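# Pack the limp desk robot arm into the floor case

## Task

Move the unpowered small robot arm (its joints flop when pushed) from the desk into the open case on the floor. It must sit low enough that the lid could close, and be at rest. It must never drop more than a few centimetres. At the end, release it and move away. The robot must not fall over or finish tilted. It only counts if the arm stays in place without the robot holding it.

## Robot and tools

ROBOT. A Hello Robot Stretch 3: a two-wheeled base (0.33 m long, 0.34 m wide), a lift sliding on a mast, and a telescoping arm that sticks out to the robot's right side. The base cannot move sideways, so reaching further forward means driving. Turns pivot about the point between the drive wheels, 0.05 m behind the front edge. With arm retracted and wrist folded, turning sweeps a 0.28 m radius; an unfolded, level wrist reaches past that. There is one arm and one gripper.

FRAMES. Base frame: origin on the floor between the drive wheels, x forward, y left, z up. hand_pose is reported in it, at the point where closed fingertips meet. With all wrist joints at 0, that frame's x is up, y points back along the arm toward the mast, and z toward the rear. The odometry frame is the base frame at scene start. Fingertips are round pads 0.04 m wide.

execute_actions. Argument "actions" is a list holding one action or none; an empty list only reports state and images. "cameras" picks images: head_camera, nav_camera, wrist_camera or all (omitted or null means all, [] means none). An action may contain:
- "base": exactly one of {"translate_m": d}, a straight drive offset in metres from the current spot, forward positive, -1 to 1; or {"rotate_rad": d}, an in-place turn offset in radians, counter-clockwise (left) positive, -3.2 to 3.2. Offsets count from the base position in the latest reported state.
- "joints": absolute targets by name: lift_m 0 to 1.1 (arm height); arm_m 0 to 0.52 (extension); wrist_yaw_rad -1.345 to 4.42 (0 along the arm, positive toward the front, 3.0 folded over the base); wrist_pitch_rad -1.57 to 0.451 (0 level, negative tips fingers down); wrist_roll_rad -2.911 to 2.911 (0 fingers side by side); gripper_m -0.089 to 0.179 (larger is wider; real tip gap is 0.007 smaller nearly shut, 0.025 smaller fully open, zero below 0.007); head_pan_rad -3.953 to 1.73 (0 forward, positive left, -1.57 looks along the arm); head_tilt_rad -1.53 to 0.419 (negative down). Done tolerances: 0.004 m for linear joints, 0.02 rad for yaw, roll and head, 0.05 for pitch.
- "contact_limits": only {"arm_m": effort %}, 1 to 100; the arm stops (contact_stop) when its effort reaches that value and, until the next action, holds no harder. Too low stops instantly; values above the maximum are clipped.
Base and joint motions in one action start together. Omitted joints or base may still chase an older target. Unknown keys or out-of-range numbers cause the whole call to be rejected. One action runs at most 15 s. If a result reports a stop, later movement calls in the same reply are skipped.

wait: {"seconds": 0 to 10}; commands nothing and returns state and images. zoom_image: {"camera", "region": [x0, y0, x1, y1]} in pixels of that camera's latest full image, top-left origin, up to 504x504. finished_scene: {"scene": n} ends the current scene permanently; call it only once the arm rests in the case and the robot has let go and backed off.

RESULTS. joint_positions; base_status and joint_status: "done", "off_target" (stopped short, may still push), "contact_stop", "time_out", "torque_fault" (the last three drop the target). Lift and arm stop on firm contact and then go slack until commanded again; a slack lift may sink under load, keep pressing, or be pushed up by fingers closing on a surface. Base, wrist and head never auto-stop. A wrist servo pushed hard for several seconds goes limp for 10 s. on_its_own lists uncommanded behaviour; "held at" is a held target, not the position. motor_effort is percent of maximum, positive toward larger values, with the peak in brackets; readings are noisy and biased. Positive wheel effort pushes forward. base_odometry counts wheel turns (slip included); heading is left-positive, -3.142 to 3.142; turned_by_wheels and turned_by_imu give turn since last result; base_tilt gives forward and right lean in degrees, with a few degrees of fixed error. lidar_m: 12 distances in 30-degree sectors from straight ahead going counter-clockwise (4th left, 7th behind, 10th right), measured in a plane 0.17 m up, 0.15 to 12 m, "-" for nothing; it misses glass, low objects, thin legs and parts blocked by the robot. wrist_depth_mm (45 to 1000) and head_depth_mm (280 to 4000, sideways image) are 7x7 grids of median depths.

CAMERAS. head_camera and nav_camera move with head pan and tilt; wrist_camera rides on the gripper. Calibration intrinsics and T_world_to_cam (base frame to camera) are supplied; expect small errors, larger for the wrist camera.

SPEED. Driving is fast (0.30 m/s, 1.9 rad/s) only when stowed: lift_m under 0.30, arm_m under 0.03, wrist_yaw_rad over 2.54; otherwise 0.10 m/s and 0.63 rad/s.

GRIPPER. To grasp, command below the object's width; lower squeezes harder, but a stall guard may weaken the grip. Release by commanding at least 0.02 above the contact value. Readings do not confirm a hold.

CAUTIONS. Fold or unfold the wrist only with lift_m 0.32 to 0.95, pitch -0.4 and roll near 0; once folded the lift may go down to 0.25. Keep pitch at -0.5 or lower when yaw is below -0.4. Pushing on something rigid with the gripper above about 0.45 m, raising the contact limit, pushing again after a contact_stop, or driving while hooked on something can tip the robot; if it leans, undo the last move in small steps, free the gripper and lower the lift to about 0.2. Lower the limp arm gently, never dropping it more than a few centimetres, avoid hard hits, and check nothing falls. Loose objects may occasionally get nudged. The robot keeps holding its last command while you think.

Each tool is called after "Call:" by a JSON object that holds its "op" and its "data", one argument or row to a line.

## Session

Call:
{"op": "execute_actions", "data": {
  "actions": [
    {"joints":{"head_pan_rad":1.2,"head_tilt_rad":-0.5}}
  ],
  "cameras": ["nav_camera"]
}}

Call:
{"op": "execute_actions", "data": {
  "actions": [
    {"joints":{"head_pan_rad":-1.6,"head_tilt_rad":-0.5}}
  ],
  "cameras": ["nav_camera"]
}}

Scene clock: 1.13 s.
base_odometry: x=+0.000 y=+0.000 heading=+0.000 (m, m, rad; odometry frame)
turned_by_wheels: +0.000 (rad since the last result)
turned_by_imu: +0.000 (rad since the last result)
base_tilt: forward=+2.0 right=-0.1 (deg)
lidar_m: 1.89 2.15 2.01 2.03 1.84 1.84 2.64 1.89 1.74 1.76 2.20 1.72
head_depth_mm: 1701 1842 2001 2205 2119 1633 1345 / 1700 1844 2019 2209 2091 1626 1335 / 1689 1841 2009 2224 2083 1610 1320 / 1694 1837 2021 2212 2062 1604 1320 / 1697 1820 1995 2217 2058 1598 1313 / 1698 1831 1995 2212 2036 1587 1306 / 1685 1832 1994 2219 2015 1571 1294
base_status: not commanded
joint_positions: lift_m=+0.478 arm_m=+0.003 wrist_yaw_rad=+2.929 wrist_pitch_rad=-0.498 wrist_roll_rad=-0.008 gripper_m=+0.037 head_pan_rad=+1.193 head_tilt_rad=-0.493
joint_status: all done
motor_effort: left_wheel=+0(0) right_wheel=+0(1) lift_m=+36(35) arm_m=+0(0) wrist_yaw_rad=+0(0) wrist_pitch_rad=+7(7) wrist_roll_rad=+0(0) gripper_m=+0(0) head_pan_rad=+4(56) head_tilt_rad=-3(21) (%)
hand_pose: x=+0.0237 y=+0.0609 z=+0.4734 quat_wxyz=(+0.246, +0.697, +0.102, +0.666) (m; base frame)
wrist_depth_mm: - - - - - - - / - - - - - - - / - - - - - - - / 987 - - - - - - / 821 - 868 873 883 881 891 / 726 696 - 736 754 753 756 / 625 625 611 643 621 658 650
pictures: nav_camera (sideways: a quarter turn counterclockwise sets it upright)
camera_calibration (this result's frames):
nav_camera: T_world_to_cam=[[0.208802, 0.444804, 0.870949, -1.09186], [0.914664, -0.404008, -0.0129509, 0.0611572], [0.34611, 0.799329, -0.491204, 0.595479], [0, 0, 0, 1]] pos_world=[-0.0340562, 0.0343882, 1.24425]
Images, in order (width x height): nav_camera 672x504.

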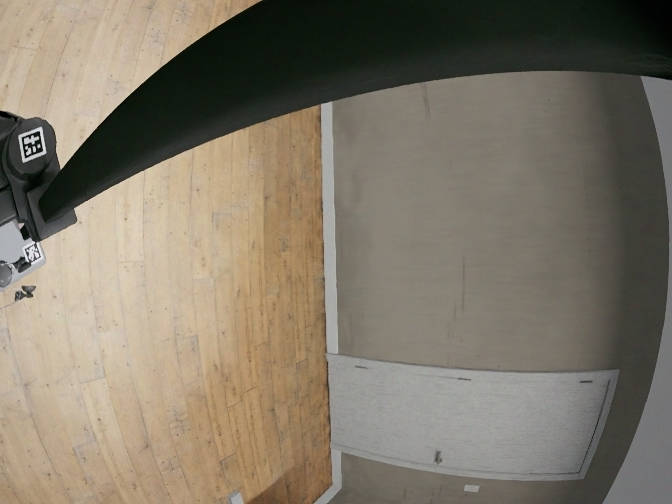

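Scene clock: 2.90 s.
base_odometry: x=+0.000 y=+0.000 heading=+0.000 (m, m, rad; odometry frame)
turned_by_wheels: +0.000 (rad since the last result)
turned_by_imu: +0.000 (rad since the last result)
base_tilt: forward=+2.1 right=-0.1 (deg)
lidar_m: 1.89 2.16 2.01 2.03 1.85 1.84 2.64 1.89 1.74 1.76 2.20 1.72
head_depth_mm: 1411 1521 1631 1777 1918 1629 1338 / 1463 1566 1708 1852 1983 1629 1323 / 1518 1621 1775 1930 2038 1616 1323 / 1560 1683 1846 2018 2047 1605 1313 / 1623 1764 1928 2133 2057 1597 1306 / 1675 1824 2004 2212 2038 1586 1307 / 1747 1918 2121 2336 2016 1577 1297
base_status: not commanded
joint_positions: lift_m=+0.478 arm_m=+0.003 wrist_yaw_rad=+2.929 wrist_pitch_rad=-0.498 wrist_roll_rad=-0.008 gripper_m=+0.037 head_pan_rad=-1.593 head_tilt_rad=-0.494
joint_status: all done
motor_effort: left_wheel=+0(0) right_wheel=-1(0) lift_m=+36(36) arm_m=+0(0) wrist_yaw_rad=+0(0) wrist_pitch_rad=+7(7) wrist_roll_rad=+0(0) gripper_m=+1(1) head_pan_rad=-5(57) head_tilt_rad=-3(3) (%)
hand_pose: x=+0.0237 y=+0.0609 z=+0.4734 quat_wxyz=(+0.246, +0.697, +0.102, +0.666) (m; base frame)
wrist_depth_mm: - - - - - - - / - - - - - - - / - - - - - - - / 979 - - - - - - / 825 - 872 856 864 875 897 / 705 695 - 736 760 724 764 / 642 621 615 639 630 660 666
pictures: nav_camera (sideways: a quarter turn counterclockwise sets it upright)
camera_calibration (this result's frames):
nav_camera: T_world_to_cam=[[-0.0406588, -0.490013, 0.870766, -1.0901], [-0.998125, 0.0598304, -0.0129368, 0.0728069], [-0.0457591, -0.869659, -0.491527, 0.59829], [0, 0, 0, 1]] pos_world=[0.0557253, -0.0182119, 1.24424]
Images, in order (width x height): nav_camera 672x504.

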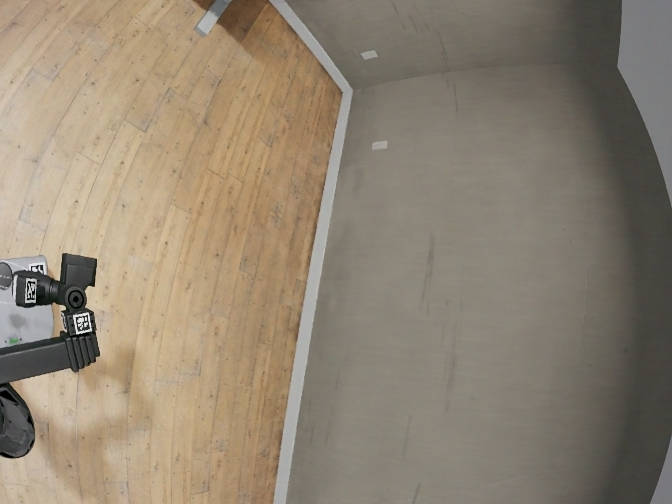

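Call:
{"op": "execute_actions", "data": {
  "actions": [
    {"joints":{"head_pan_rad":-3.2,"head_tilt_rad":-0.6,"lift_m":0.28,"wrist_pitch_rad":-0.4}}
  ],
  "cameras": ["nav_camera","head_camera"]
}}

Call:
{"op": "execute_actions", "data": {
  "actions": [
    {"joints":{"head_pan_rad":-0.1,"head_tilt_rad":-0.5}}
  ],
  "cameras": ["head_camera"]
}}

Scene clock: 7.70 s.
base_odometry: x=+0.000 y=+0.000 heading=+0.000 (m, m, rad; odometry frame)
turned_by_wheels: +0.000 (rad since the last result)
turned_by_imu: +0.000 (rad since the last result)
base_tilt: forward=+1.9 right=+0.0 (deg)
lidar_m: 1.89 2.16 2.01 2.03 1.84 1.84 2.64 1.89 1.74 1.76 2.21 1.72
head_depth_mm: 2133 2320 2558 2487 1857 1503 1259 / 2188 2401 2646 2451 1859 1493 1256 / 2263 2490 2759 2441 1834 1484 1246 / 2351 2573 2849 2409 1821 1481 1243 / 2423 2654 2926 2380 1818 1460 1231 / 2498 2770 3047 2369 1814 1465 1228 / 2513 2676 2866 2324 1792 1456 1224
base_status: not commanded
joint_positions: lift_m=+0.280 arm_m=+0.003 wrist_yaw_rad=+2.929 wrist_pitch_rad=-0.420 wrist_roll_rad=-0.008 gripper_m=+0.037 head_pan_rad=-3.193 head_tilt_rad=-0.592
joint_status: all done
motor_effort: left_wheel=+0(1) right_wheel=+0(0) lift_m=+30(29) arm_m=+0(0) wrist_yaw_rad=+0(0) wrist_pitch_rad=+11(10) wrist_roll_rad=+0(0) gripper_m=+1(0) head_pan_rad=-5(55) head_tilt_rad=-3(10) (%)
hand_pose: x=+0.0260 y=+0.0713 z=+0.2925 quat_wxyz=(+0.220, +0.700, +0.074, +0.675) (m; base frame)
wrist_depth_mm: - - - - - - - / - - - - - - - / 955 - - - - - - / 757 - 787 804 781 817 813 / 620 - 628 641 658 664 665 / 523 - - 532 561 558 554 / 457 - - 465 455 467 474
pictures: head_camera (sideways: a quarter turn clockwise sets it upright), nav_camera (sideways: a quarter turn counterclockwise sets it upright)
camera_calibration (this result's frames):
head_camera: T_world_to_cam=[[0.526461, 0.0126316, -0.850106, 1.12262], [-0.0390022, -0.998478, -0.0389899, 0.0565786], [-0.849304, 0.0536827, -0.525167, 0.642125], [0, 0, 0, 1]] pos_world=[-0.0434469, 0.00784103, 1.29377]
nav_camera: T_world_to_cam=[[-0.571891, 0.0592558, 0.818186, -1.0183], [0.0901097, 0.99589, -0.00914135, 0.061226], [-0.815365, 0.0684987, -0.57488, 0.711434], [0, 0, 0, 1]] pos_world=[-0.00779611, -0.0493664, 1.24271]
Images, in order (width x height): head_camera 896x504, nav_camera 672x504.

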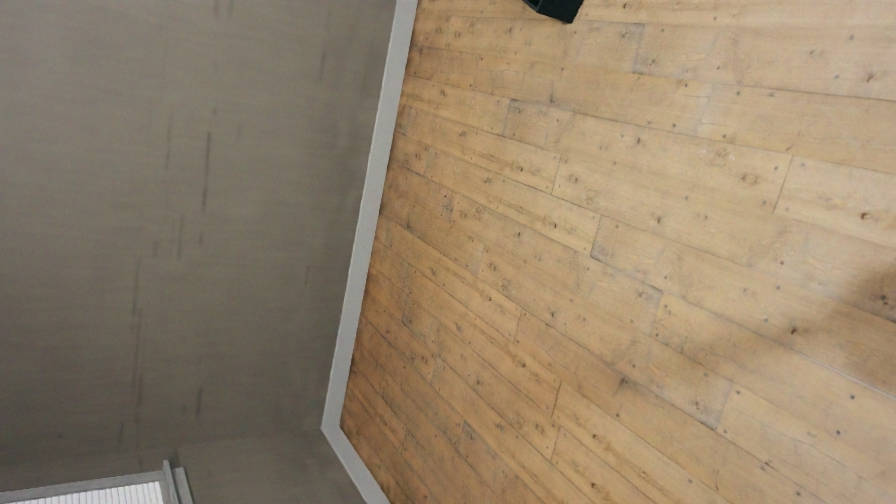

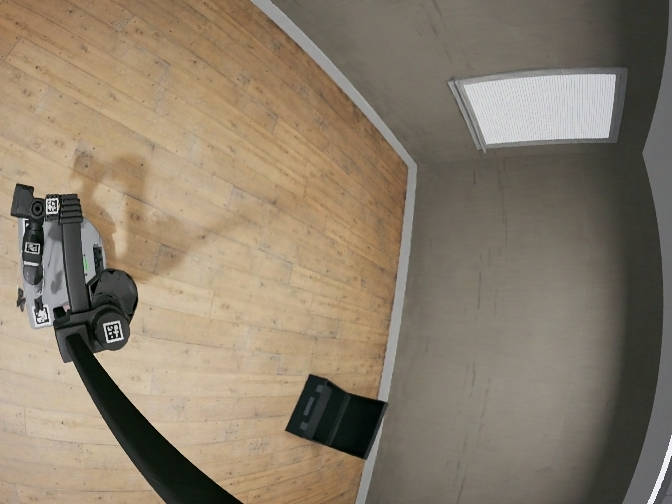

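Scene clock: 9.60 s.
base_odometry: x=+0.000 y=+0.000 heading=+0.000 (m, m, rad; odometry frame)
turned_by_wheels: +0.000 (rad since the last result)
turned_by_imu: +0.000 (rad since the last result)
base_tilt: forward=+2.1 right=+0.0 (deg)
lidar_m: 1.89 2.16 2.01 2.03 1.83 1.84 2.64 1.89 1.74 1.76 2.20 1.71
head_depth_mm: 1721 1858 1956 2216 1995 1614 1323 / 1781 1908 2016 2287 2061 1603 1324 / 1809 1976 2050 2377 2031 1595 1308 / 1860 2024 2025 2410 2028 1576 1305 / 1906 2085 1995 2499 2017 1570 1300 / 1978 2152 1969 2472 1990 1574 1292 / 2025 2212 2339 2594 1976 1557 1286
base_status: not commanded
joint_positions: lift_m=+0.280 arm_m=+0.003 wrist_yaw_rad=+2.929 wrist_pitch_rad=-0.420 wrist_roll_rad=-0.008 gripper_m=+0.037 head_pan_rad=-0.107 head_tilt_rad=-0.507
joint_status: all done
motor_effort: left_wheel=-1(0) right_wheel=+0(0) lift_m=+30(30) arm_m=+0(0) wrist_yaw_rad=+0(1) wrist_pitch_rad=+11(11) wrist_roll_rad=+0(0) gripper_m=+1(1) head_pan_rad=+4(55) head_tilt_rad=+1(8) (%)
hand_pose: x=+0.0260 y=+0.0713 z=+0.2925 quat_wxyz=(+0.220, +0.700, +0.074, +0.675) (m; base frame)
wrist_depth_mm: - - - - - - - / - - - - - - - / 959 - - - - - - / 754 - 755 789 829 824 849 / 591 - 640 644 635 669 679 / 509 - - 535 564 548 557 / 463 - - 460 455 473 471
pictures: head_camera (sideways: a quarter turn clockwise sets it upright)
camera_calibration (this result's frames):
head_camera: T_world_to_cam=[[-0.452603, 0.00891315, -0.891667, 1.18279], [0.0981593, 0.994371, -0.0398851, 0.0569117], [0.886293, -0.105578, -0.450931, 0.534945], [0, 0, 0, 1]] pos_world=[0.0556324, -0.0106556, 1.29815]
Images, in order (width x height): head_camera 896x504.

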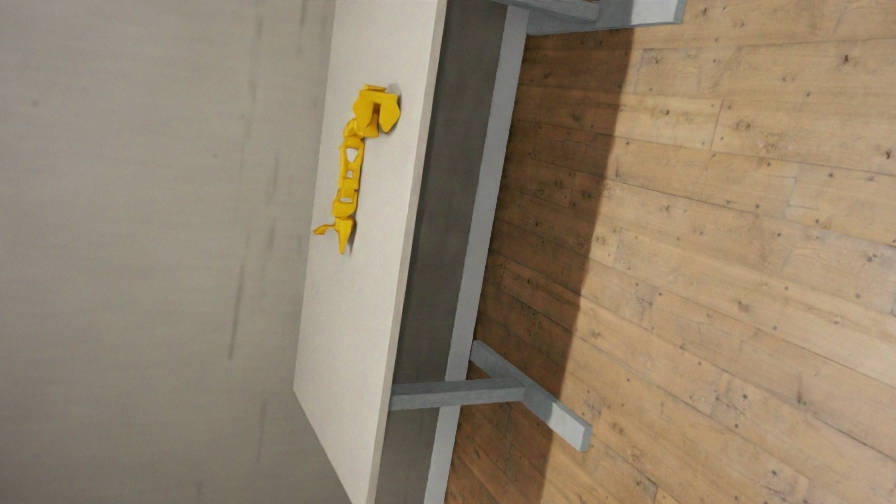

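Call:
{"op": "execute_actions", "data": {
  "actions": [
    {"base":{"rotate_rad":-0.13}}
  ],
  "cameras": []
}}

Call:
{"op": "execute_actions", "data": {
  "actions": [
    {"base":{"translate_m":0.95},"joints":{"head_pan_rad":-0.2,"head_tilt_rad":-0.8}}
  ],
  "cameras": ["head_camera"]
}}

Scene clock: 16.43 s.
base_odometry: x=+0.000 y=+0.000 heading=-0.130 (m, m, rad; odometry frame)
turned_by_wheels: -0.130 (rad since the last result)
turned_by_imu: -0.130 (rad since the last result)
base_tilt: forward=+2.0 right=-0.1 (deg)
lidar_m: 1.88 2.30 2.01 2.01 2.33 1.84 2.61 2.02 1.74 1.74 2.02 1.72
head_depth_mm: 1739 1877 2006 1841 2068 1623 1323 / 1772 1907 2017 2271 1968 1596 1319 / 1801 1935 2037 2348 2036 1592 1301 / 1811 1965 2037 2382 2019 1580 1303 / 1837 1992 1990 2410 2014 1576 1300 / 1869 2027 1961 2403 1995 1568 1295 / 1882 2061 1936 2286 1983 1555 1287
base_status: done
joint_positions: lift_m=+0.280 arm_m=+0.003 wrist_yaw_rad=+2.929 wrist_pitch_rad=-0.420 wrist_roll_rad=-0.008 gripper_m=+0.037 head_pan_rad=-0.107 head_tilt_rad=-0.507
joint_status: not commanded
motor_effort: left_wheel=+2(7) right_wheel=-4(8) lift_m=+31(30) arm_m=+0(0) wrist_yaw_rad=+0(0) wrist_pitch_rad=+11(11) wrist_roll_rad=+0(0) gripper_m=+1(1) head_pan_rad=+4(4) head_tilt_rad=+1(1) (%)
hand_pose: x=+0.0260 y=+0.0713 z=+0.2925 quat_wxyz=(+0.220, +0.700, +0.074, +0.675) (m; base frame)
wrist_depth_mm: - - - - - - - / - - - - - - - / 986 - - - - - - / 744 - 770 789 803 844 830 / 601 - 624 623 656 651 657 / 511 - - 541 557 553 547 / 464 - - 464 456 470 472
pictures: none
No camera images: the call's "cameras" was empty. Leave "cameras" out to get every camera's image.

Scene clock: 21.30 s.
base_odometry: x=+0.942 y=-0.123 heading=-0.130 (m, m, rad; odometry frame)
turned_by_wheels: +0.000 (rad since the last result)
turned_by_imu: +0.001 (rad since the last result)
base_tilt: forward=+2.1 right=-0.1 (deg)
lidar_m: 1.22 0.98 1.75 1.74 2.04 2.65 3.50 2.30 1.99 1.99 0.96 1.22
head_depth_mm: 1015 1154 1062 763 702 1324 1157 / 1023 1161 1045 775 715 1322 1154 / 1034 1173 1040 818 711 1314 1146 / 1034 1180 1027 812 707 1306 1141 / 1043 1185 1016 805 704 1301 1139 / 1049 1190 1010 801 718 1297 1132 / 1054 1185 1001 797 712 1286 1125
base_status: done
joint_positions: lift_m=+0.280 arm_m=+0.003 wrist_yaw_rad=+2.929 wrist_pitch_rad=-0.419 wrist_roll_rad=-0.008 gripper_m=+0.037 head_pan_rad=-0.193 head_tilt_rad=-0.790
joint_status: all done
motor_effort: left_wheel=+3(11) right_wheel=-4(7) lift_m=+31(30) arm_m=+0(0) wrist_yaw_rad=+0(0) wrist_pitch_rad=+11(11) wrist_roll_rad=+0(0) gripper_m=+1(1) head_pan_rad=-4(18) head_tilt_rad=-4(17) (%)
hand_pose: x=+0.0260 y=+0.0714 z=+0.2926 quat_wxyz=(+0.220, +0.700, +0.074, +0.675) (m; base frame)
wrist_depth_mm: - - - - - - - / - - - - - - - / 945 - - - - - - / 734 - 770 781 795 804 786 / 598 - 649 646 653 671 660 / 511 - - 538 562 549 558 / 457 - - 458 456 470 478
pictures: head_camera (sideways: a quarter turn clockwise sets it upright)
camera_calibration (this result's frames):
head_camera: T_world_to_cam=[[-0.677185, 0.0921001, -0.730026, 0.973424], [0.172497, 0.984358, -0.035825, 0.0511584], [0.715308, -0.150188, -0.68248, 0.837229], [0, 0, 0, 1]] pos_world=[0.0514872, -0.0142691, 1.28385]
Images, in order (width x height): head_camera 896x504.

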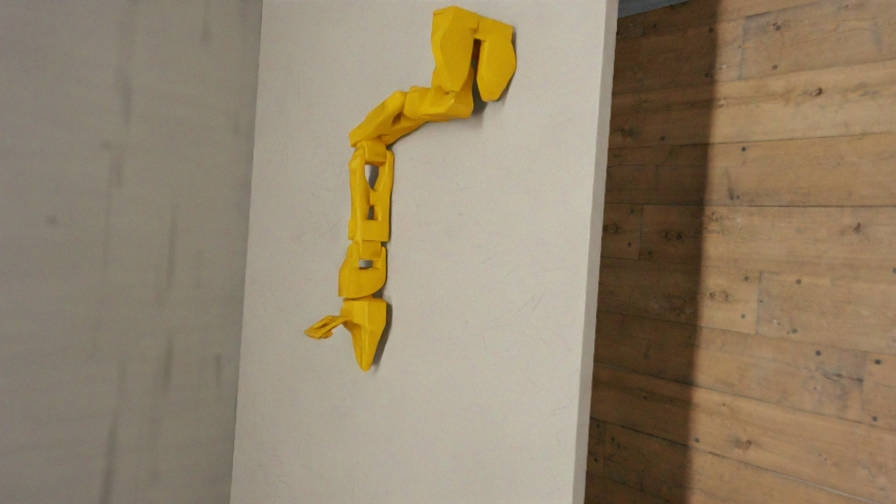

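Call:
{"op": "execute_actions", "data": {
  "actions": [
    {"base":{"translate_m":0.13},"joints":{"lift_m":0.92}}
  ],
  "cameras": []
}}

Call:
{"op": "execute_actions", "data": {
  "actions": [
    {"base":{"rotate_rad":1.4},"joints":{"wrist_yaw_rad":0,"gripper_m":0.11,"lift_m":1.0,"head_pan_rad":-1.5,"head_tilt_rad":-0.9}}
  ],
  "cameras": []
}}

Call:
{"op": "execute_actions", "data": {
  "actions": [
    {"base":{"translate_m":-0.055},"joints":{"wrist_pitch_rad":-1.55,"wrist_roll_rad":-1.57,"arm_m":0.49}}
  ],
  "cameras": ["head_camera","wrist_camera"]
}}

Scene clock: 34.67 s.
base_odometry: x=+1.071 y=-0.140 heading=-0.129 (m, m, rad; odometry frame)
turned_by_wheels: +0.000 (rad since the last result)
turned_by_imu: +0.001 (rad since the last result)
base_tilt: forward=+1.9 right=-0.1 (deg)
lidar_m: 1.10 0.87 1.71 1.71 2.01 2.78 3.63 2.33 2.02 2.02 0.88 1.09
head_depth_mm: 911 1033 1054 829 638 609 1157 / 915 1036 1048 780 680 605 1157 / 920 1046 1037 785 676 601 1148 / 925 1052 1026 785 672 610 1142 / 933 1063 1021 778 668 609 1133 / 936 1068 1009 802 661 605 1128 / 942 1076 999 794 661 604 1126
base_status: done
joint_positions: lift_m=+0.920 arm_m=+0.003 wrist_yaw_rad=+2.929 wrist_pitch_rad=-0.419 wrist_roll_rad=-0.008 gripper_m=+0.037 head_pan_rad=-0.193 head_tilt_rad=-0.791
joint_status: all done
motor_effort: left_wheel=+3(8) right_wheel=-4(8) lift_m=+41(43) arm_m=+0(0) wrist_yaw_rad=+0(0) wrist_pitch_rad=+10(10) wrist_roll_rad=+0(0) gripper_m=+1(1) head_pan_rad=-4(4) head_tilt_rad=-3(4) (%)
hand_pose: x=+0.0260 y=+0.0714 z=+0.9323 quat_wxyz=(+0.219, +0.700, +0.074, +0.675) (m; base frame)
wrist_depth_mm: - - - - - - - / - - - - - - - / - - - - - - - / - - - - - 691 691 / - - - - - - 537 / - - - - - - 450 / - - - - - - 395
pictures: none
No camera images: the call's "cameras" was empty. Leave "cameras" out to get every camera's image.

Scene clock: 37.83 s.
base_odometry: x=+1.071 y=-0.140 heading=+1.270 (m, m, rad; odometry frame)
turned_by_wheels: +1.400 (rad since the last result)
turned_by_imu: +1.407 (rad since the last result)
base_tilt: forward=+2.0 right=-0.1 (deg)
lidar_m: 1.71 1.85 2.72 2.77 2.63 2.06 2.02 0.88 0.94 1.09 0.87 1.72
head_depth_mm: 924 1039 - - - - 1128 / 936 1055 - - - 1245 1122 / 952 1076 - - - 1218 1113 / 969 1075 800 715 626 1251 1125 / 985 1073 908 731 637 1250 1110 / 1001 1092 873 726 634 1237 1103 / 1026 1086 868 721 643 1236 1101
base_status: done
joint_positions: lift_m=+1.000 arm_m=+0.003 wrist_yaw_rad=+0.001 wrist_pitch_rad=-0.418 wrist_roll_rad=-0.008 gripper_m=+0.110 head_pan_rad=-1.493 head_tilt_rad=-0.889
joint_status: all done
motor_effort: left_wheel=-3(5) right_wheel=+3(6) lift_m=+41(44) arm_m=+0(0) wrist_yaw_rad=-1(2) wrist_pitch_rad=+10(10) wrist_roll_rad=+0(0) gripper_m=+1(82) head_pan_rad=-4(55) head_tilt_rad=-4(11) (%)
hand_pose: x=-0.0212 y=-0.3722 z=+1.0124 quat_wxyz=(+0.695, +0.148, -0.689, -0.146) (m; base frame)
wrist_depth_mm: 883 849 810 785 749 767 743 / 912 925 881 852 826 803 781 / - 934 969 932 889 864 846 / 758 743 783 780 819 836 850 / 608 620 634 639 650 667 663 / 516 534 520 519 520 567 560 / 448 431 455 455 466 447 479
pictures: none
No camera images: the call's "cameras" was empty. Leave "cameras" out to get every camera's image.

Scene clock: 42.60 s.
base_odometry: x=+1.055 y=-0.192 heading=+1.270 (m, m, rad; odometry frame)
turned_by_wheels: +0.000 (rad since the last result)
turned_by_imu: +0.000 (rad since the last result)
base_tilt: forward=+2.0 right=-0.1 (deg)
lidar_m: 1.76 1.91 2.77 2.84 2.56 2.00 1.97 0.84 0.86 1.09 0.90 1.72
head_depth_mm: 929 1036 906 669 627 1228 1128 / 946 1051 902 739 633 1245 1120 / - 1069 869 741 630 1234 1116 / 940 1076 885 735 627 1250 1119 / 981 1070 853 731 636 1249 1110 / 1000 1087 872 726 634 1242 1103 / 1016 1086 867 719 643 1234 1097
base_status: done
joint_positions: lift_m=+1.000 arm_m=+0.490 wrist_yaw_rad=+0.000 wrist_pitch_rad=-1.543 wrist_roll_rad=-1.565 gripper_m=+0.110 head_pan_rad=-1.493 head_tilt_rad=-0.889
joint_status: all done
motor_effort: left_wheel=-3(7) right_wheel=+3(4) lift_m=+41(41) arm_m=+3(2) wrist_yaw_rad=+0(1) wrist_pitch_rad=-4(9) wrist_roll_rad=-3(3) gripper_m=+1(1) head_pan_rad=-5(4) head_tilt_rad=-4(5) (%)
hand_pose: x=-0.0214 y=-0.6177 z=+0.8817 quat_wxyz=(+0.717, +0.698, -0.002, -0.003) (m; base frame)
wrist_depth_mm: 292 294 300 298 302 306 306 / 299 304 303 267 307 315 315 / 309 311 313 292 316 316 323 / 312 317 321 317 323 325 329 / 327 321 326 282 330 338 341 / 328 327 337 334 341 345 344 / 337 339 344 341 348 354 357
pictures: head_camera (sideways: a quarter turn clockwise sets it upright), wrist_camera
camera_calibration (this result's frames):
head_camera: T_world_to_cam=[[-0.0975957, 0.745306, -0.659541, 0.878036], [0.994379, 0.100367, -0.0337253, 0.0434069], [0.0410603, -0.659125, -0.750911, 0.93034], [0, 0, 0, 1]] pos_world=[0.00432957, -0.0455509, 1.27917]
wrist_camera: T_world_to_cam=[[0.0400896, -0.999145, 0.0100646, -0.618976], [-0.986782, -0.0380067, 0.157531, -0.144171], [-0.157014, -0.0162469, -0.987463, 1.0166], [0, 0, 0, 1]] pos_world=[0.0421703, -0.60741, 1.0328]
Images, in order (width x height): head_camera 896x504, wrist_camera 644x364.

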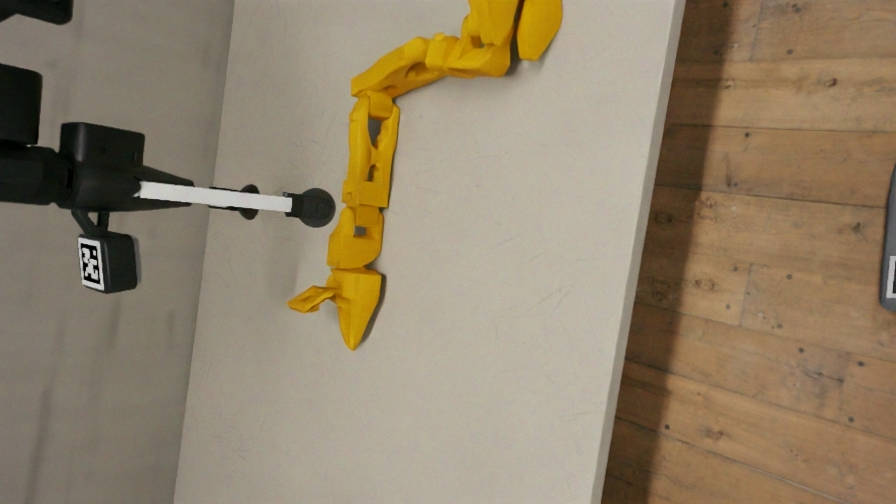

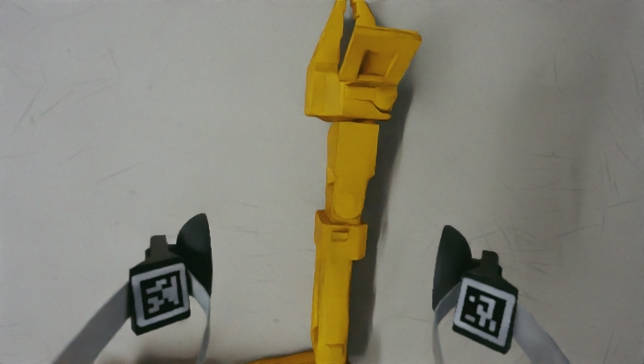

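Call:
{"op": "execute_actions", "data": {
  "actions": [
    {"base":{"translate_m":-0.035},"joints":{"wrist_roll_rad":-1.5,"arm_m":0.502,"lift_m":0.9}}
  ],
  "cameras": []
}}

Call:
{"op": "execute_actions", "data": {
  "actions": [
    {"joints":{"lift_m":0.862}}
  ],
  "cameras": ["wrist_camera"]
}}

Call:
{"op": "execute_actions", "data": {
  "actions": [
    {"joints":{"gripper_m":-0.005}}
  ],
  "cameras": ["wrist_camera"]
}}

Scene clock: 49.53 s.
base_odometry: x=+1.044 y=-0.225 heading=+1.270 (m, m, rad; odometry frame)
turned_by_wheels: +0.000 (rad since the last result)
turned_by_imu: +0.000 (rad since the last result)
base_tilt: forward=+1.9 right=+0.1 (deg)
lidar_m: 1.80 1.95 2.80 2.85 2.52 1.97 1.93 0.83 0.82 1.09 0.92 1.71
head_depth_mm: 890 - 879 653 624 1219 1126 / - 1059 902 699 633 1223 1128 / - - 887 740 631 1235 1118 / 961 1047 888 734 627 1256 1124 / 976 1068 811 730 625 1252 1108 / 996 1080 872 724 633 1241 1102 / 1014 1088 865 721 641 1235 1099
base_status: done
joint_positions: lift_m=+0.900 arm_m=+0.502 wrist_yaw_rad=+0.000 wrist_pitch_rad=-1.543 wrist_roll_rad=-1.507 gripper_m=+0.110 head_pan_rad=-1.493 head_tilt_rad=-0.889
joint_status: all done
motor_effort: left_wheel=-3(7) right_wheel=+3(5) lift_m=+31(35) arm_m=+3(5) wrist_yaw_rad=+0(0) wrist_pitch_rad=-4(4) wrist_roll_rad=+3(3) gripper_m=+1(1) head_pan_rad=-4(4) head_tilt_rad=-4(4) (%)
hand_pose: x=-0.0214 y=-0.6296 z=+0.7821 quat_wxyz=(+0.716, +0.697, -0.023, -0.023) (m; base frame)
wrist_depth_mm: 203 203 204 156 207 210 212 / 206 208 209 150 214 215 216 / 213 213 214 159 217 218 223 / 216 217 219 172 223 224 224 / 220 221 225 169 228 229 231 / 226 226 230 173 233 235 237 / 227 232 235 179 239 242 245
pictures: none
No camera images: the call's "cameras" was empty. Leave "cameras" out to get every camera's image.

Scene clock: 50.70 s.
base_odometry: x=+1.044 y=-0.225 heading=+1.270 (m, m, rad; odometry frame)
turned_by_wheels: +0.000 (rad since the last result)
turned_by_imu: +0.000 (rad since the last result)
base_tilt: forward=+2.0 right=+0.0 (deg)
lidar_m: 1.80 1.95 2.79 2.85 2.52 1.96 1.93 0.83 0.82 1.09 0.93 1.71
head_depth_mm: 913 1023 - - 625 1229 1122 / 898 1026 878 700 634 1228 1124 / 916 - 869 739 630 1240 1122 / 964 1075 887 734 627 1258 1121 / 978 1067 811 730 625 1249 1114 / 996 1083 873 725 633 1247 1102 / 1017 1085 869 722 643 1235 1098
base_status: not commanded
joint_positions: lift_m=+0.862 arm_m=+0.502 wrist_yaw_rad=+0.000 wrist_pitch_rad=-1.543 wrist_roll_rad=-1.507 gripper_m=+0.110 head_pan_rad=-1.493 head_tilt_rad=-0.889
joint_status: all done
motor_effort: left_wheel=-2(2) right_wheel=+3(4) lift_m=+30(29) arm_m=+3(3) wrist_yaw_rad=+0(0) wrist_pitch_rad=-4(4) wrist_roll_rad=+3(3) gripper_m=+1(1) head_pan_rad=-4(4) head_tilt_rad=-4(4) (%)
hand_pose: x=-0.0214 y=-0.6296 z=+0.7441 quat_wxyz=(+0.716, +0.697, -0.023, -0.023) (m; base frame)
wrist_depth_mm: 168 169 170 110 136 174 173 / 170 171 173 112 174 177 177 / 174 175 177 123 179 181 183 / 180 180 182 130 185 186 186 / 184 183 185 131 187 190 191 / 186 187 190 131 193 194 195 / 191 192 192 136 198 200 201
pictures: wrist_camera
camera_calibration (this result's frames):
wrist_camera: T_world_to_cam=[[-0.0176471, -0.999797, 0.00976723, -0.630917], [-0.987575, 0.0189554, 0.156003, -0.0859769], [-0.156157, -0.00689287, -0.987708, 0.886642], [0, 0, 0, 1]] pos_world=[0.0424126, -0.623048, 0.895319]
Images, in order (width x height): wrist_camera 644x364.

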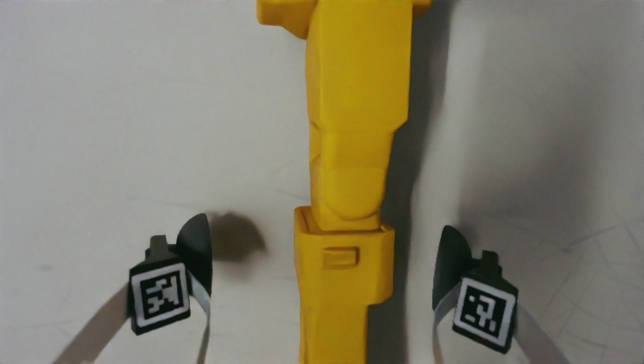

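Scene clock: 52.33 s.
base_odometry: x=+1.044 y=-0.225 heading=+1.270 (m, m, rad; odometry frame)
turned_by_wheels: +0.000 (rad since the last result)
turned_by_imu: +0.000 (rad since the last result)
base_tilt: forward=+2.1 right=+0.2 (deg)
lidar_m: 1.80 1.94 2.80 2.85 2.51 1.96 1.93 0.83 0.82 1.09 0.93 1.71
head_depth_mm: 911 1025 - - 624 1228 1123 / 896 1023 878 707 632 1221 1124 / 916 - 872 738 631 1235 1120 / 963 1078 884 734 627 1256 1121 / 977 1069 855 731 624 1245 1112 / 997 1079 872 725 633 1243 1105 / 1014 1086 868 721 641 1239 1100
base_status: not commanded
joint_positions: lift_m=+0.862 arm_m=+0.502 wrist_yaw_rad=+0.002 wrist_pitch_rad=-1.539 wrist_roll_rad=-1.507 gripper_m=-0.004 head_pan_rad=-1.493 head_tilt_rad=-0.889
joint_status: all done
motor_effort: left_wheel=-2(3) right_wheel=+3(3) lift_m=+34(34) arm_m=+2(3) wrist_yaw_rad=-1(1) wrist_pitch_rad=-6(9) wrist_roll_rad=+3(3) gripper_m=-18(92) head_pan_rad=-4(4) head_tilt_rad=-4(4) (%)
hand_pose: x=-0.0214 y=-0.6308 z=+0.7439 quat_wxyz=(+0.718, +0.696, -0.022, -0.022) (m; base frame)
wrist_depth_mm: 166 167 168 108 171 173 174 / 170 171 172 110 176 177 177 / 173 175 176 115 178 181 182 / 176 178 180 123 185 185 187 / 180 181 183 127 187 190 193 / 185 187 - 128 192 194 196 / 190 191 193 130 199 200 201
pictures: wrist_camera
camera_calibration (this result's frames):
wrist_camera: T_world_to_cam=[[-0.0155662, -0.999778, 0.0142217, -0.635391], [-0.987613, 0.0175947, 0.155919, -0.0867503], [-0.156135, -0.0116184, -0.987667, 0.883409], [0, 0, 0, 1]] pos_world=[0.0423645, -0.623459, 0.895076]
Images, in order (width x height): wrist_camera 644x364.

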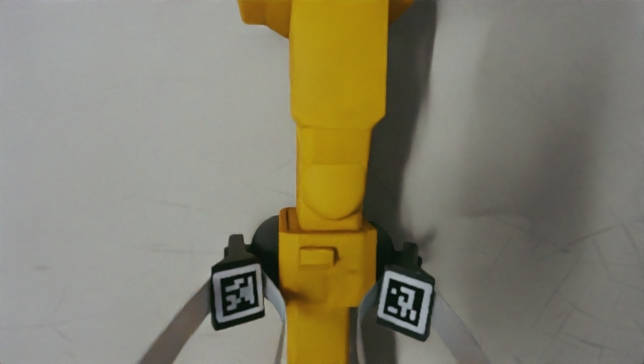

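Repeat the same sequence.

Call:
{"op": "execute_actions", "data": {
  "actions": [
    {"joints":{"lift_m":0.9,"wrist_pitch_rad":-1.0,"arm_m":0.38}}
  ],
  "cameras": []
}}

Call:
{"op": "execute_actions", "data": {
  "actions": [
    {"joints":{"lift_m":0.87,"wrist_pitch_rad":-0.5,"arm_m":0.28}}
  ],
  "cameras": []
}}

Call:
{"op": "execute_actions", "data": {
  "actions": [
    {"joints":{"lift_m":0.9,"wrist_pitch_rad":-0.15,"arm_m":0.22,"wrist_yaw_rad":0.5}}
  ],
  "cameras": []
}}

Call:
{"op": "execute_actions", "data": {
  "actions": [
    {"joints":{"lift_m":0.96,"wrist_roll_rad":-2.8,"wrist_yaw_rad":0.6,"head_pan_rad":-1.3,"head_tilt_rad":-0.8}}
  ],
  "cameras": ["nav_camera"]
}}

Call:
{"op": "execute_actions", "data": {
  "actions": [
    {"joints":{"lift_m":0.89,"wrist_roll_rad":-1.5}}
  ],
  "cameras": ["head_camera"]
}}

Scene clock: 60.80 s.
base_odometry: x=+1.044 y=-0.225 heading=+1.270 (m, m, rad; odometry frame)
turned_by_wheels: +0.000 (rad since the last result)
turned_by_imu: +0.001 (rad since the last result)
base_tilt: forward=+2.0 right=+0.0 (deg)
lidar_m: 1.80 1.94 2.80 2.86 2.51 1.96 1.93 0.83 0.82 1.09 0.93 1.71
head_depth_mm: 902 - - 749 611 1215 1128 / 893 - 849 624 620 1219 1126 / 922 - 821 739 630 1236 1119 / 961 1080 814 734 627 1248 1121 / 978 1069 813 731 625 1249 1110 / 995 1083 875 726 633 1244 1104 / 1015 1083 865 720 642 1235 1100
base_status: not commanded
joint_positions: lift_m=+0.900 arm_m=+0.380 wrist_yaw_rad=+0.001 wrist_pitch_rad=-1.021 wrist_roll_rad=-1.503 gripper_m=-0.004 head_pan_rad=-1.493 head_tilt_rad=-0.889
joint_status: all done
motor_effort: left_wheel=-2(3) right_wheel=+3(4) lift_m=+45(48) arm_m=-3(5) wrist_yaw_rad=-1(1) wrist_pitch_rad=+11(21) wrist_roll_rad=+1(3) gripper_m=-18(19) head_pan_rad=-5(5) head_tilt_rad=-4(4) (%)
hand_pose: x=-0.0212 y=-0.6388 z=+0.8073 quat_wxyz=(+0.872, +0.489, -0.029, -0.016) (m; base frame)
wrist_depth_mm: 174 189 213 170 294 367 429 / 176 192 216 149 299 375 441 / 177 196 222 143 308 380 439 / 182 198 228 145 318 396 453 / 183 201 225 133 330 408 452 / 184 205 - 129 357 417 458 / 187 201 241 122 333 437 453
pictures: none
No camera images: the call's "cameras" was empty. Leave "cameras" out to get every camera's image.

Scene clock: 62.77 s.
base_odometry: x=+1.044 y=-0.225 heading=+1.270 (m, m, rad; odometry frame)
turned_by_wheels: +0.000 (rad since the last result)
turned_by_imu: +0.000 (rad since the last result)
base_tilt: forward=+2.1 right=+0.0 (deg)
lidar_m: 1.80 1.95 2.80 2.86 2.52 1.96 1.93 0.83 0.82 1.09 0.92 1.71
head_depth_mm: 915 1013 - - 593 1250 1130 / 932 1011 824 610 598 1225 1123 / 947 1045 - 740 630 1243 1120 / 964 1065 817 735 626 1259 1121 / 977 1071 854 729 625 1247 1109 / 995 1085 872 726 632 1242 1107 / 1015 1085 865 721 644 1240 1099
base_status: not commanded
joint_positions: lift_m=+0.870 arm_m=+0.280 wrist_yaw_rad=+0.002 wrist_pitch_rad=-0.539 wrist_roll_rad=-1.513 gripper_m=-0.004 head_pan_rad=-1.493 head_tilt_rad=-0.889
joint_status: all done
motor_effort: left_wheel=-2(3) right_wheel=+2(3) lift_m=+32(40) arm_m=-3(2) wrist_yaw_rad=-1(1) wrist_pitch_rad=+22(28) wrist_roll_rad=+6(6) gripper_m=-18(19) head_pan_rad=-4(5) head_tilt_rad=-4(4) (%)
hand_pose: x=-0.0209 y=-0.6329 z=+0.8566 quat_wxyz=(+0.963, +0.267, -0.027, -0.007) (m; base frame)
wrist_depth_mm: 188 222 287 200 576 520 469 / 190 224 281 205 594 525 475 / 189 227 285 169 604 527 470 / 191 229 301 160 589 539 471 / 192 232 292 138 604 543 479 / 194 232 - 127 590 543 492 / 194 228 317 116 639 547 488
pictures: none
No camera images: the call's "cameras" was empty. Leave "cameras" out to get every camera's image.

Scene clock: 64.37 s.
base_odometry: x=+1.044 y=-0.225 heading=+1.270 (m, m, rad; odometry frame)
turned_by_wheels: +0.000 (rad since the last result)
turned_by_imu: +0.000 (rad since the last result)
base_tilt: forward=+1.9 right=-0.1 (deg)
lidar_m: 1.80 1.95 2.80 2.85 2.52 1.97 1.93 0.83 0.82 1.09 0.93 1.71
head_depth_mm: 916 1006 - 730 638 1217 1124 / 931 - - 695 634 1227 1121 / 945 1048 - 704 630 1237 1118 / 963 1069 835 733 627 1248 1125 / 977 1071 830 730 625 1250 1109 / 995 1080 872 724 632 1238 1104 / 1011 570 844 722 642 1243 1098
base_status: not commanded
joint_positions: lift_m=+0.900 arm_m=+0.220 wrist_yaw_rad=+0.500 wrist_pitch_rad=-0.215 wrist_roll_rad=-1.502 gripper_m=-0.004 head_pan_rad=-1.493 head_tilt_rad=-0.889
joint_status: wrist_pitch_rad off_target (ended at -0.215, target -0.150); the others done
on_its_own: wrist_pitch_rad is at rest, and its effort (+36) is outside its rest range (-20 to +32)
motor_effort: left_wheel=-2(4) right_wheel=+2(6) lift_m=+46(48) arm_m=-3(4) wrist_yaw_rad=+0(4) wrist_pitch_rad=+36(41) wrist_roll_rad=+1(6) gripper_m=-19(20) head_pan_rad=-4(5) head_tilt_rad=-4(3) (%)
hand_pose: x=+0.0962 y=-0.5805 z=+0.9601 quat_wxyz=(+0.964, +0.113, -0.006, +0.242) (m; base frame)
wrist_depth_mm: 292 380 544 160 858 839 798 / 292 375 585 140 842 792 756 / 289 381 586 137 791 725 691 / 292 381 587 139 735 702 647 / 293 377 551 133 683 660 623 / 295 380 - 128 640 620 586 / 291 360 564 124 616 587 561
pictures: none
No camera images: the call's "cameras" was empty. Leave "cameras" out to get every camera's image.

Scene clock: 66.10 s.
base_odometry: x=+1.044 y=-0.225 heading=+1.270 (m, m, rad; odometry frame)
turned_by_wheels: +0.000 (rad since the last result)
turned_by_imu: +0.000 (rad since the last result)
base_tilt: forward=+2.1 right=-0.1 (deg)
lidar_m: 1.80 1.94 2.80 2.85 2.52 1.96 1.93 0.83 0.82 1.09 0.93 1.71
head_depth_mm: 886 953 - 806 677 579 1135 / 910 503 - 793 673 586 1151 / 948 527 997 783 669 597 1143 / 982 1097 614 799 666 1219 1137 / 1017 1163 961 772 662 1244 1132 / 1057 1190 988 789 656 1267 1128 / 1101 1217 979 785 669 1279 1120
base_status: not commanded
joint_positions: lift_m=+0.960 arm_m=+0.220 wrist_yaw_rad=+0.600 wrist_pitch_rad=-0.229 wrist_roll_rad=-2.780 gripper_m=-0.004 head_pan_rad=-1.307 head_tilt_rad=-0.804
joint_status: wrist_roll_rad off_target (ended at -2.780, target -2.800); the others done
on_its_own: wrist_pitch_rad is at rest, and its effort (+44) is outside its rest range (-20 to +32)
motor_effort: left_wheel=-3(3) right_wheel=+3(3) lift_m=+47(50) arm_m=-2(3) wrist_yaw_rad=+0(4) wrist_pitch_rad=+44(46) wrist_roll_rad=-10(15) gripper_m=-18(21) head_pan_rad=+5(25) head_tilt_rad=+0(8) (%)
hand_pose: x=+0.1167 y=-0.5665 z=+1.0165 quat_wxyz=(+0.761, -0.077, +0.568, +0.304) (m; base frame)
wrist_depth_mm: 388 419 478 166 164 - - / 155 511 626 186 - - - / 150 645 751 147 - - - / 131 635 724 142 - - - / 129 168 681 132 968 - - / 126 174 - 129 - - - / 115 158 623 124 864 - -
pictures: nav_camera (sideways: a quarter turn counterclockwise sets it upright)
camera_calibration (this result's frames):
nav_camera: T_world_to_cam=[[0.162146, -0.715467, 0.679571, -0.842109], [-0.975112, -0.221713, -0.000762612, 0.0568143], [0.151215, -0.662534, -0.73361, 0.912005], [0, 0, 0, 1]] pos_world=[0.0540355, 0.0143293, 1.24137]
Images, in order (width x height): nav_camera 672x504.

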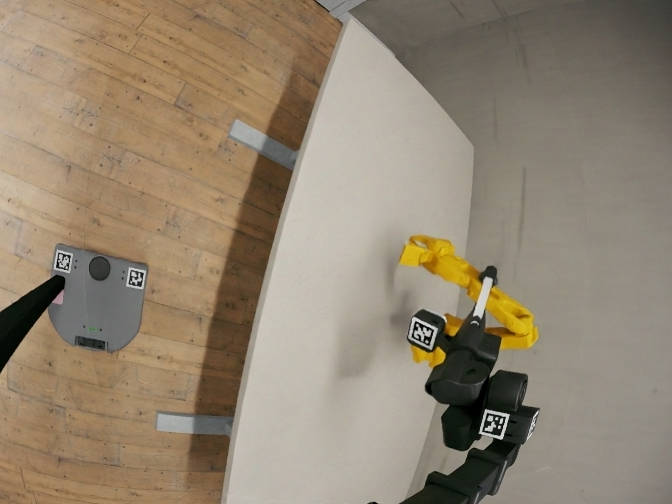

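Scene clock: 67.57 s.
base_odometry: x=+1.044 y=-0.225 heading=+1.270 (m, m, rad; odometry frame)
turned_by_wheels: +0.000 (rad since the last result)
turned_by_imu: +0.000 (rad since the last result)
base_tilt: forward=+1.9 right=-0.1 (deg)
lidar_m: 1.80 1.94 2.81 2.85 2.51 1.96 1.93 0.83 0.82 1.09 0.92 1.71
head_depth_mm: 886 995 1087 770 678 579 1133 / 918 1032 1101 765 675 586 1146 / 948 1072 1092 781 670 597 1144 / 984 1117 903 686 666 1222 1137 / 1015 1156 903 773 662 1246 1132 / 1057 1190 892 790 657 1264 1126 / 1100 1221 980 786 669 1278 1122
base_status: not commanded
joint_positions: lift_m=+0.890 arm_m=+0.220 wrist_yaw_rad=+0.600 wrist_pitch_rad=-0.224 wrist_roll_rad=-1.519 gripper_m=-0.004 head_pan_rad=-1.307 head_tilt_rad=-0.803
joint_status: all done
on_its_own: wrist_pitch_rad is at rest, and its effort (+41) is outside its rest range (-20 to +32)
motor_effort: left_wheel=-3(3) right_wheel=+2(3) lift_m=+35(40) arm_m=-2(2) wrist_yaw_rad=+0(0) wrist_pitch_rad=+41(44) wrist_roll_rad=+9(8) gripper_m=-20(20) head_pan_rad=+4(4) head_tilt_rad=+1(1) (%)
hand_pose: x=+0.1168 y=-0.5670 z=+0.9485 quat_wxyz=(+0.950, +0.115, +0.009, +0.291) (m; base frame)
wrist_depth_mm: 276 355 516 156 - - 906 / 277 361 544 138 964 925 840 / 148 361 557 138 873 809 769 / 141 360 565 142 791 748 714 / 131 365 521 132 726 692 664 / 131 364 - 129 677 654 631 / 123 160 526 124 621 607 583
pictures: head_camera (sideways: a quarter turn clockwise sets it upright)
camera_calibration (this result's frames):
head_camera: T_world_to_cam=[[-0.218483, 0.657482, -0.721098, 0.958991], [0.959399, 0.279802, -0.0355668, 0.0460216], [0.17838, -0.699592, -0.691919, 0.852781], [0, 0, 0, 1]] pos_world=[0.0132504, -0.0467972, 1.28322]
Images, in order (width x height): head_camera 896x504.

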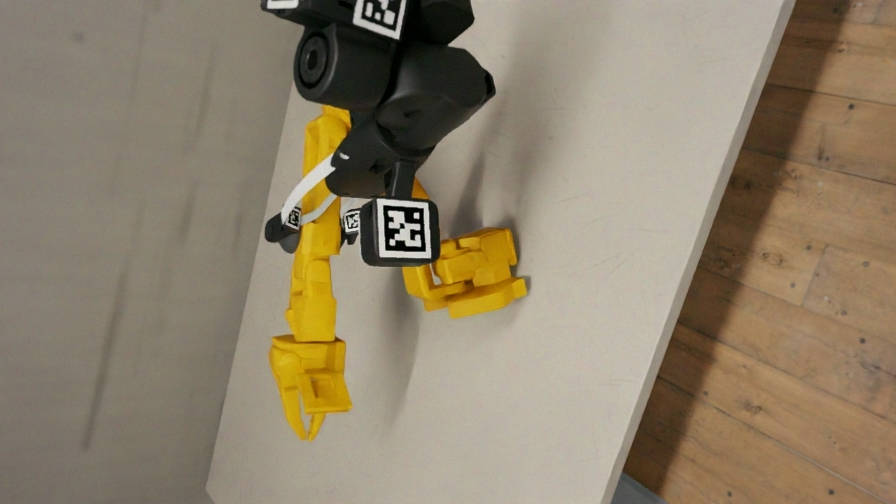

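Call:
{"op": "execute_actions", "data": {
  "actions": [
    {"base":{"translate_m":-0.06},"joints":{"lift_m":0.8}}
  ],
  "cameras": ["head_camera"]
}}

Call:
{"op": "execute_actions", "data": {
  "actions": [
    {"joints":{"lift_m":0.89,"wrist_pitch_rad":-0.8,"arm_m":0.33}}
  ],
  "cameras": ["head_camera"]
}}

Call:
{"op": "execute_actions", "data": {
  "actions": [
    {"joints":{"lift_m":0.89,"wrist_pitch_rad":-1.55,"arm_m":0.46,"wrist_yaw_rad":0,"head_pan_rad":-1.4}}
  ],
  "cameras": ["head_camera","wrist_camera"]
}}

Scene clock: 73.93 s.
base_odometry: x=+1.027 y=-0.283 heading=+1.270 (m, m, rad; odometry frame)
turned_by_wheels: +0.000 (rad since the last result)
turned_by_imu: +0.000 (rad since the last result)
base_tilt: forward=+2.0 right=-0.1 (deg)
lidar_m: 1.86 2.01 2.81 2.87 2.44 1.90 1.87 1.41 0.78 1.08 0.97 0.97
head_depth_mm: 886 989 1033 - 660 577 1134 / 913 1028 1025 864 657 577 1147 / 945 1068 1017 662 668 596 1136 / 976 1110 1029 665 665 609 1137 / 1010 1160 999 693 659 1237 1133 / 1051 1187 987 769 658 1262 1128 / 1094 1214 980 783 669 1280 1121
base_status: done
joint_positions: lift_m=+0.800 arm_m=+0.220 wrist_yaw_rad=+0.594 wrist_pitch_rad=-0.186 wrist_roll_rad=-1.511 gripper_m=-0.004 head_pan_rad=-1.307 head_tilt_rad=-0.803
joint_status: all done
motor_effort: left_wheel=-3(8) right_wheel=+6(7) lift_m=+31(34) arm_m=-2(2) wrist_yaw_rad=+4(4) wrist_pitch_rad=+20(40) wrist_roll_rad=+5(9) gripper_m=-17(20) head_pan_rad=+4(4) head_tilt_rad=+0(0) (%)
hand_pose: x=+0.1172 y=-0.5702 z=+0.8678 quat_wxyz=(+0.952, +0.098, -0.001, +0.288) (m; base frame)
wrist_depth_mm: 146 157 161 137 992 962 911 / 144 150 160 133 925 905 844 / 188 155 146 134 856 798 769 / 194 222 135 138 758 734 709 / 195 139 148 131 718 680 669 / 196 121 - 128 647 626 626 / 196 223 169 126 630 591 589
pictures: head_camera (sideways: a quarter turn clockwise sets it upright)
camera_calibration (this result's frames):
head_camera: T_world_to_cam=[[-0.218556, 0.65742, -0.721133, 0.959036], [0.959364, 0.279921, -0.0355678, 0.0460231], [0.178477, -0.699602, -0.691883, 0.852734], [0, 0, 0, 1]] pos_world=[0.0132565, -0.0467972, 1.28322]
Images, in order (width x height): head_camera 896x504.

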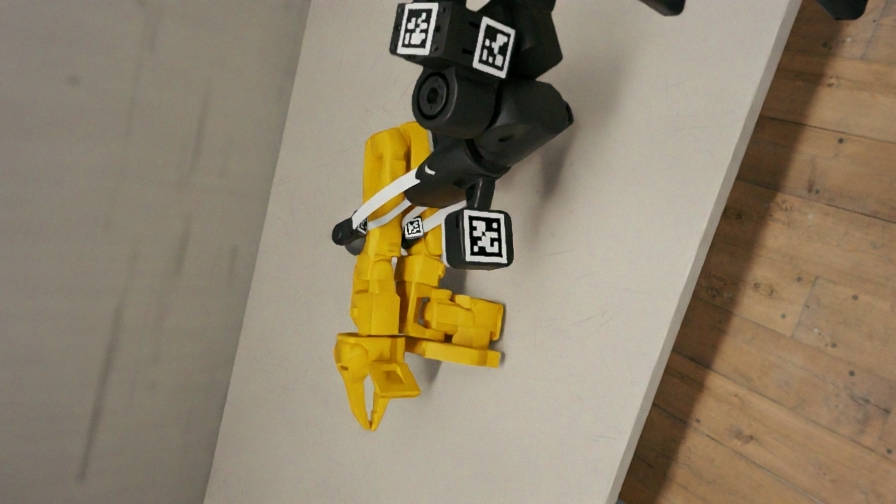

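Scene clock: 76.00 s.
base_odometry: x=+1.027 y=-0.283 heading=+1.270 (m, m, rad; odometry frame)
turned_by_wheels: +0.000 (rad since the last result)
turned_by_imu: +0.000 (rad since the last result)
base_tilt: forward=+1.9 right=-0.1 (deg)
lidar_m: 1.86 2.02 2.82 2.88 2.44 1.90 1.87 1.41 0.78 1.08 0.97 0.98
head_depth_mm: 884 967 - 818 677 578 1131 / 913 1021 1108 756 673 575 1145 / 945 1067 1055 742 669 596 1143 / 975 1113 1006 687 665 607 1135 / 1013 1160 999 730 661 1239 1131 / 1054 1184 988 790 657 1266 1129 / 1095 1210 980 784 670 1278 1120
base_status: not commanded
joint_positions: lift_m=+0.890 arm_m=+0.330 wrist_yaw_rad=+0.600 wrist_pitch_rad=-0.840 wrist_roll_rad=-1.502 gripper_m=-0.004 head_pan_rad=-1.307 head_tilt_rad=-0.803
joint_status: all done
motor_effort: left_wheel=-2(5) right_wheel=+2(8) lift_m=+46(47) arm_m=+3(8) wrist_yaw_rad=-1(13) wrist_pitch_rad=+22(26) wrist_roll_rad=+1(27) gripper_m=-20(22) head_pan_rad=+4(4) head_tilt_rad=+1(0) (%)
hand_pose: x=+0.0651 y=-0.6009 z=+0.8214 quat_wxyz=(+0.876, +0.399, +0.091, +0.256) (m; base frame)
wrist_depth_mm: 161 140 146 145 142 516 726 / 175 185 148 140 376 538 684 / 178 195 132 133 385 552 628 / 178 191 130 139 391 565 585 / 181 121 170 132 417 573 532 / 183 120 - 130 458 561 498 / 186 196 146 130 408 533 476
pictures: head_camera (sideways: a quarter turn clockwise sets it upright)
camera_calibration (this result's frames):
head_camera: T_world_to_cam=[[-0.218537, 0.657253, -0.721291, 0.959241], [0.959356, 0.279948, -0.0355724, 0.0460291], [0.178544, -0.699748, -0.691718, 0.852519], [0, 0, 0, 1]] pos_world=[0.0132593, -0.046801, 1.28323]
Images, in order (width x height): head_camera 896x504.

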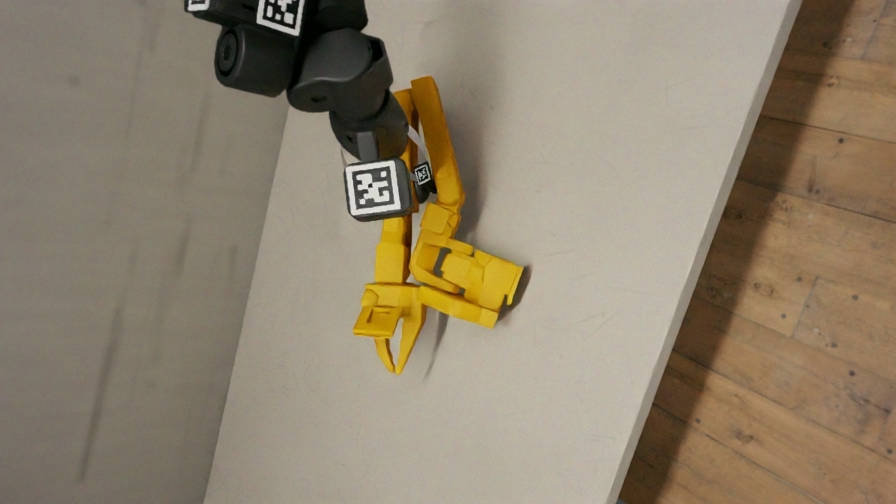

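Scene clock: 78.20 s.
base_odometry: x=+1.027 y=-0.283 heading=+1.270 (m, m, rad; odometry frame)
turned_by_wheels: +0.000 (rad since the last result)
turned_by_imu: +0.000 (rad since the last result)
base_tilt: forward=+2.0 right=+0.0 (deg)
lidar_m: 1.86 2.01 2.82 2.88 2.44 1.90 1.87 1.41 0.78 1.08 0.97 0.97
head_depth_mm: 878 - 1014 816 678 578 1149 / 899 - 957 696 672 586 1150 / 924 1046 999 711 669 597 1141 / 950 1081 1005 726 665 606 1139 / 976 1116 998 732 662 1217 1135 / 1005 1150 989 789 657 1238 1126 / 1033 1166 983 785 656 1259 1126
base_status: not commanded
joint_positions: lift_m=+0.890 arm_m=+0.460 wrist_yaw_rad=+0.003 wrist_pitch_rad=-1.548 wrist_roll_rad=-1.500 gripper_m=-0.004 head_pan_rad=-1.393 head_tilt_rad=-0.803
joint_status: all done
motor_effort: left_wheel=-3(2) right_wheel=+3(5) lift_m=+44(45) arm_m=+3(9) wrist_yaw_rad=-2(4) wrist_pitch_rad=-1(20) wrist_roll_rad=+0(5) gripper_m=-17(20) head_pan_rad=-4(19) head_tilt_rad=+0(0) (%)
hand_pose: x=-0.0214 y=-0.5864 z=+0.7717 quat_wxyz=(+0.714, +0.699, -0.024, -0.024) (m; base frame)
wrist_depth_mm: 192 126 128 128 112 199 199 / 197 197 134 128 115 203 204 / 203 203 125 129 204 208 210 / 206 208 124 130 211 212 215 / 211 120 132 129 217 218 219 / 216 216 - 131 221 223 224 / 221 221 155 135 228 230 230
pictures: head_camera (sideways: a quarter turn clockwise sets it upright), wrist_camera
camera_calibration (this result's frames):
head_camera: T_world_to_cam=[[-0.161223, 0.673587, -0.72131, 0.958917], [0.979871, 0.196439, -0.035573, 0.0459047], [0.117732, -0.712526, -0.691698, 0.852864], [0, 0, 0, 1]] pos_world=[0.00920964, -0.0472437, 1.28323]
wrist_camera: T_world_to_cam=[[-0.0208294, -0.99977, 0.00508169, -0.584406], [-0.987534, 0.0213671, 0.155949, -0.0897015], [-0.156022, -0.00177002, -0.987752, 0.917211], [0, 0, 0, 1]] pos_world=[0.0423487, -0.580732, 0.922936]
Images, in order (width x height): head_camera 896x504, wrist_camera 644x364.

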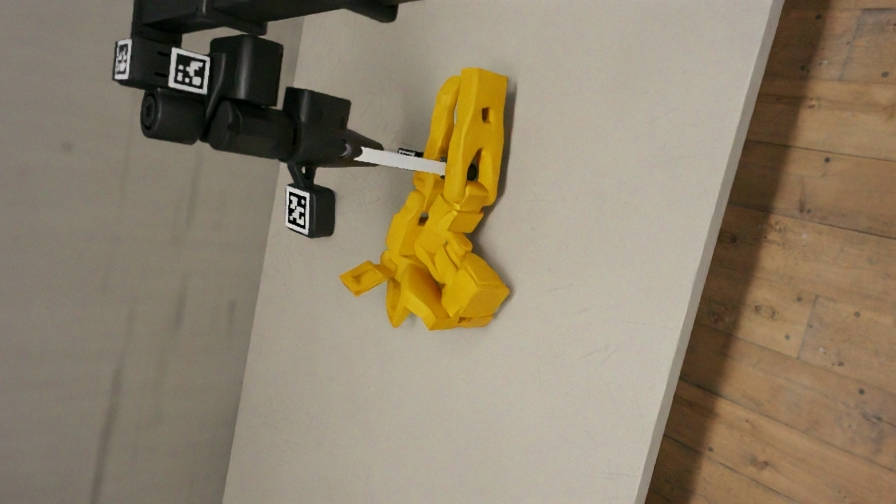

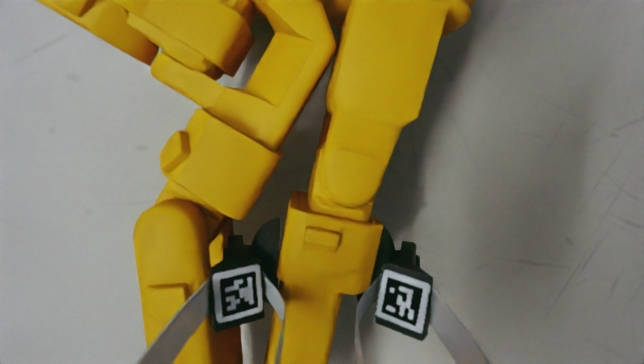

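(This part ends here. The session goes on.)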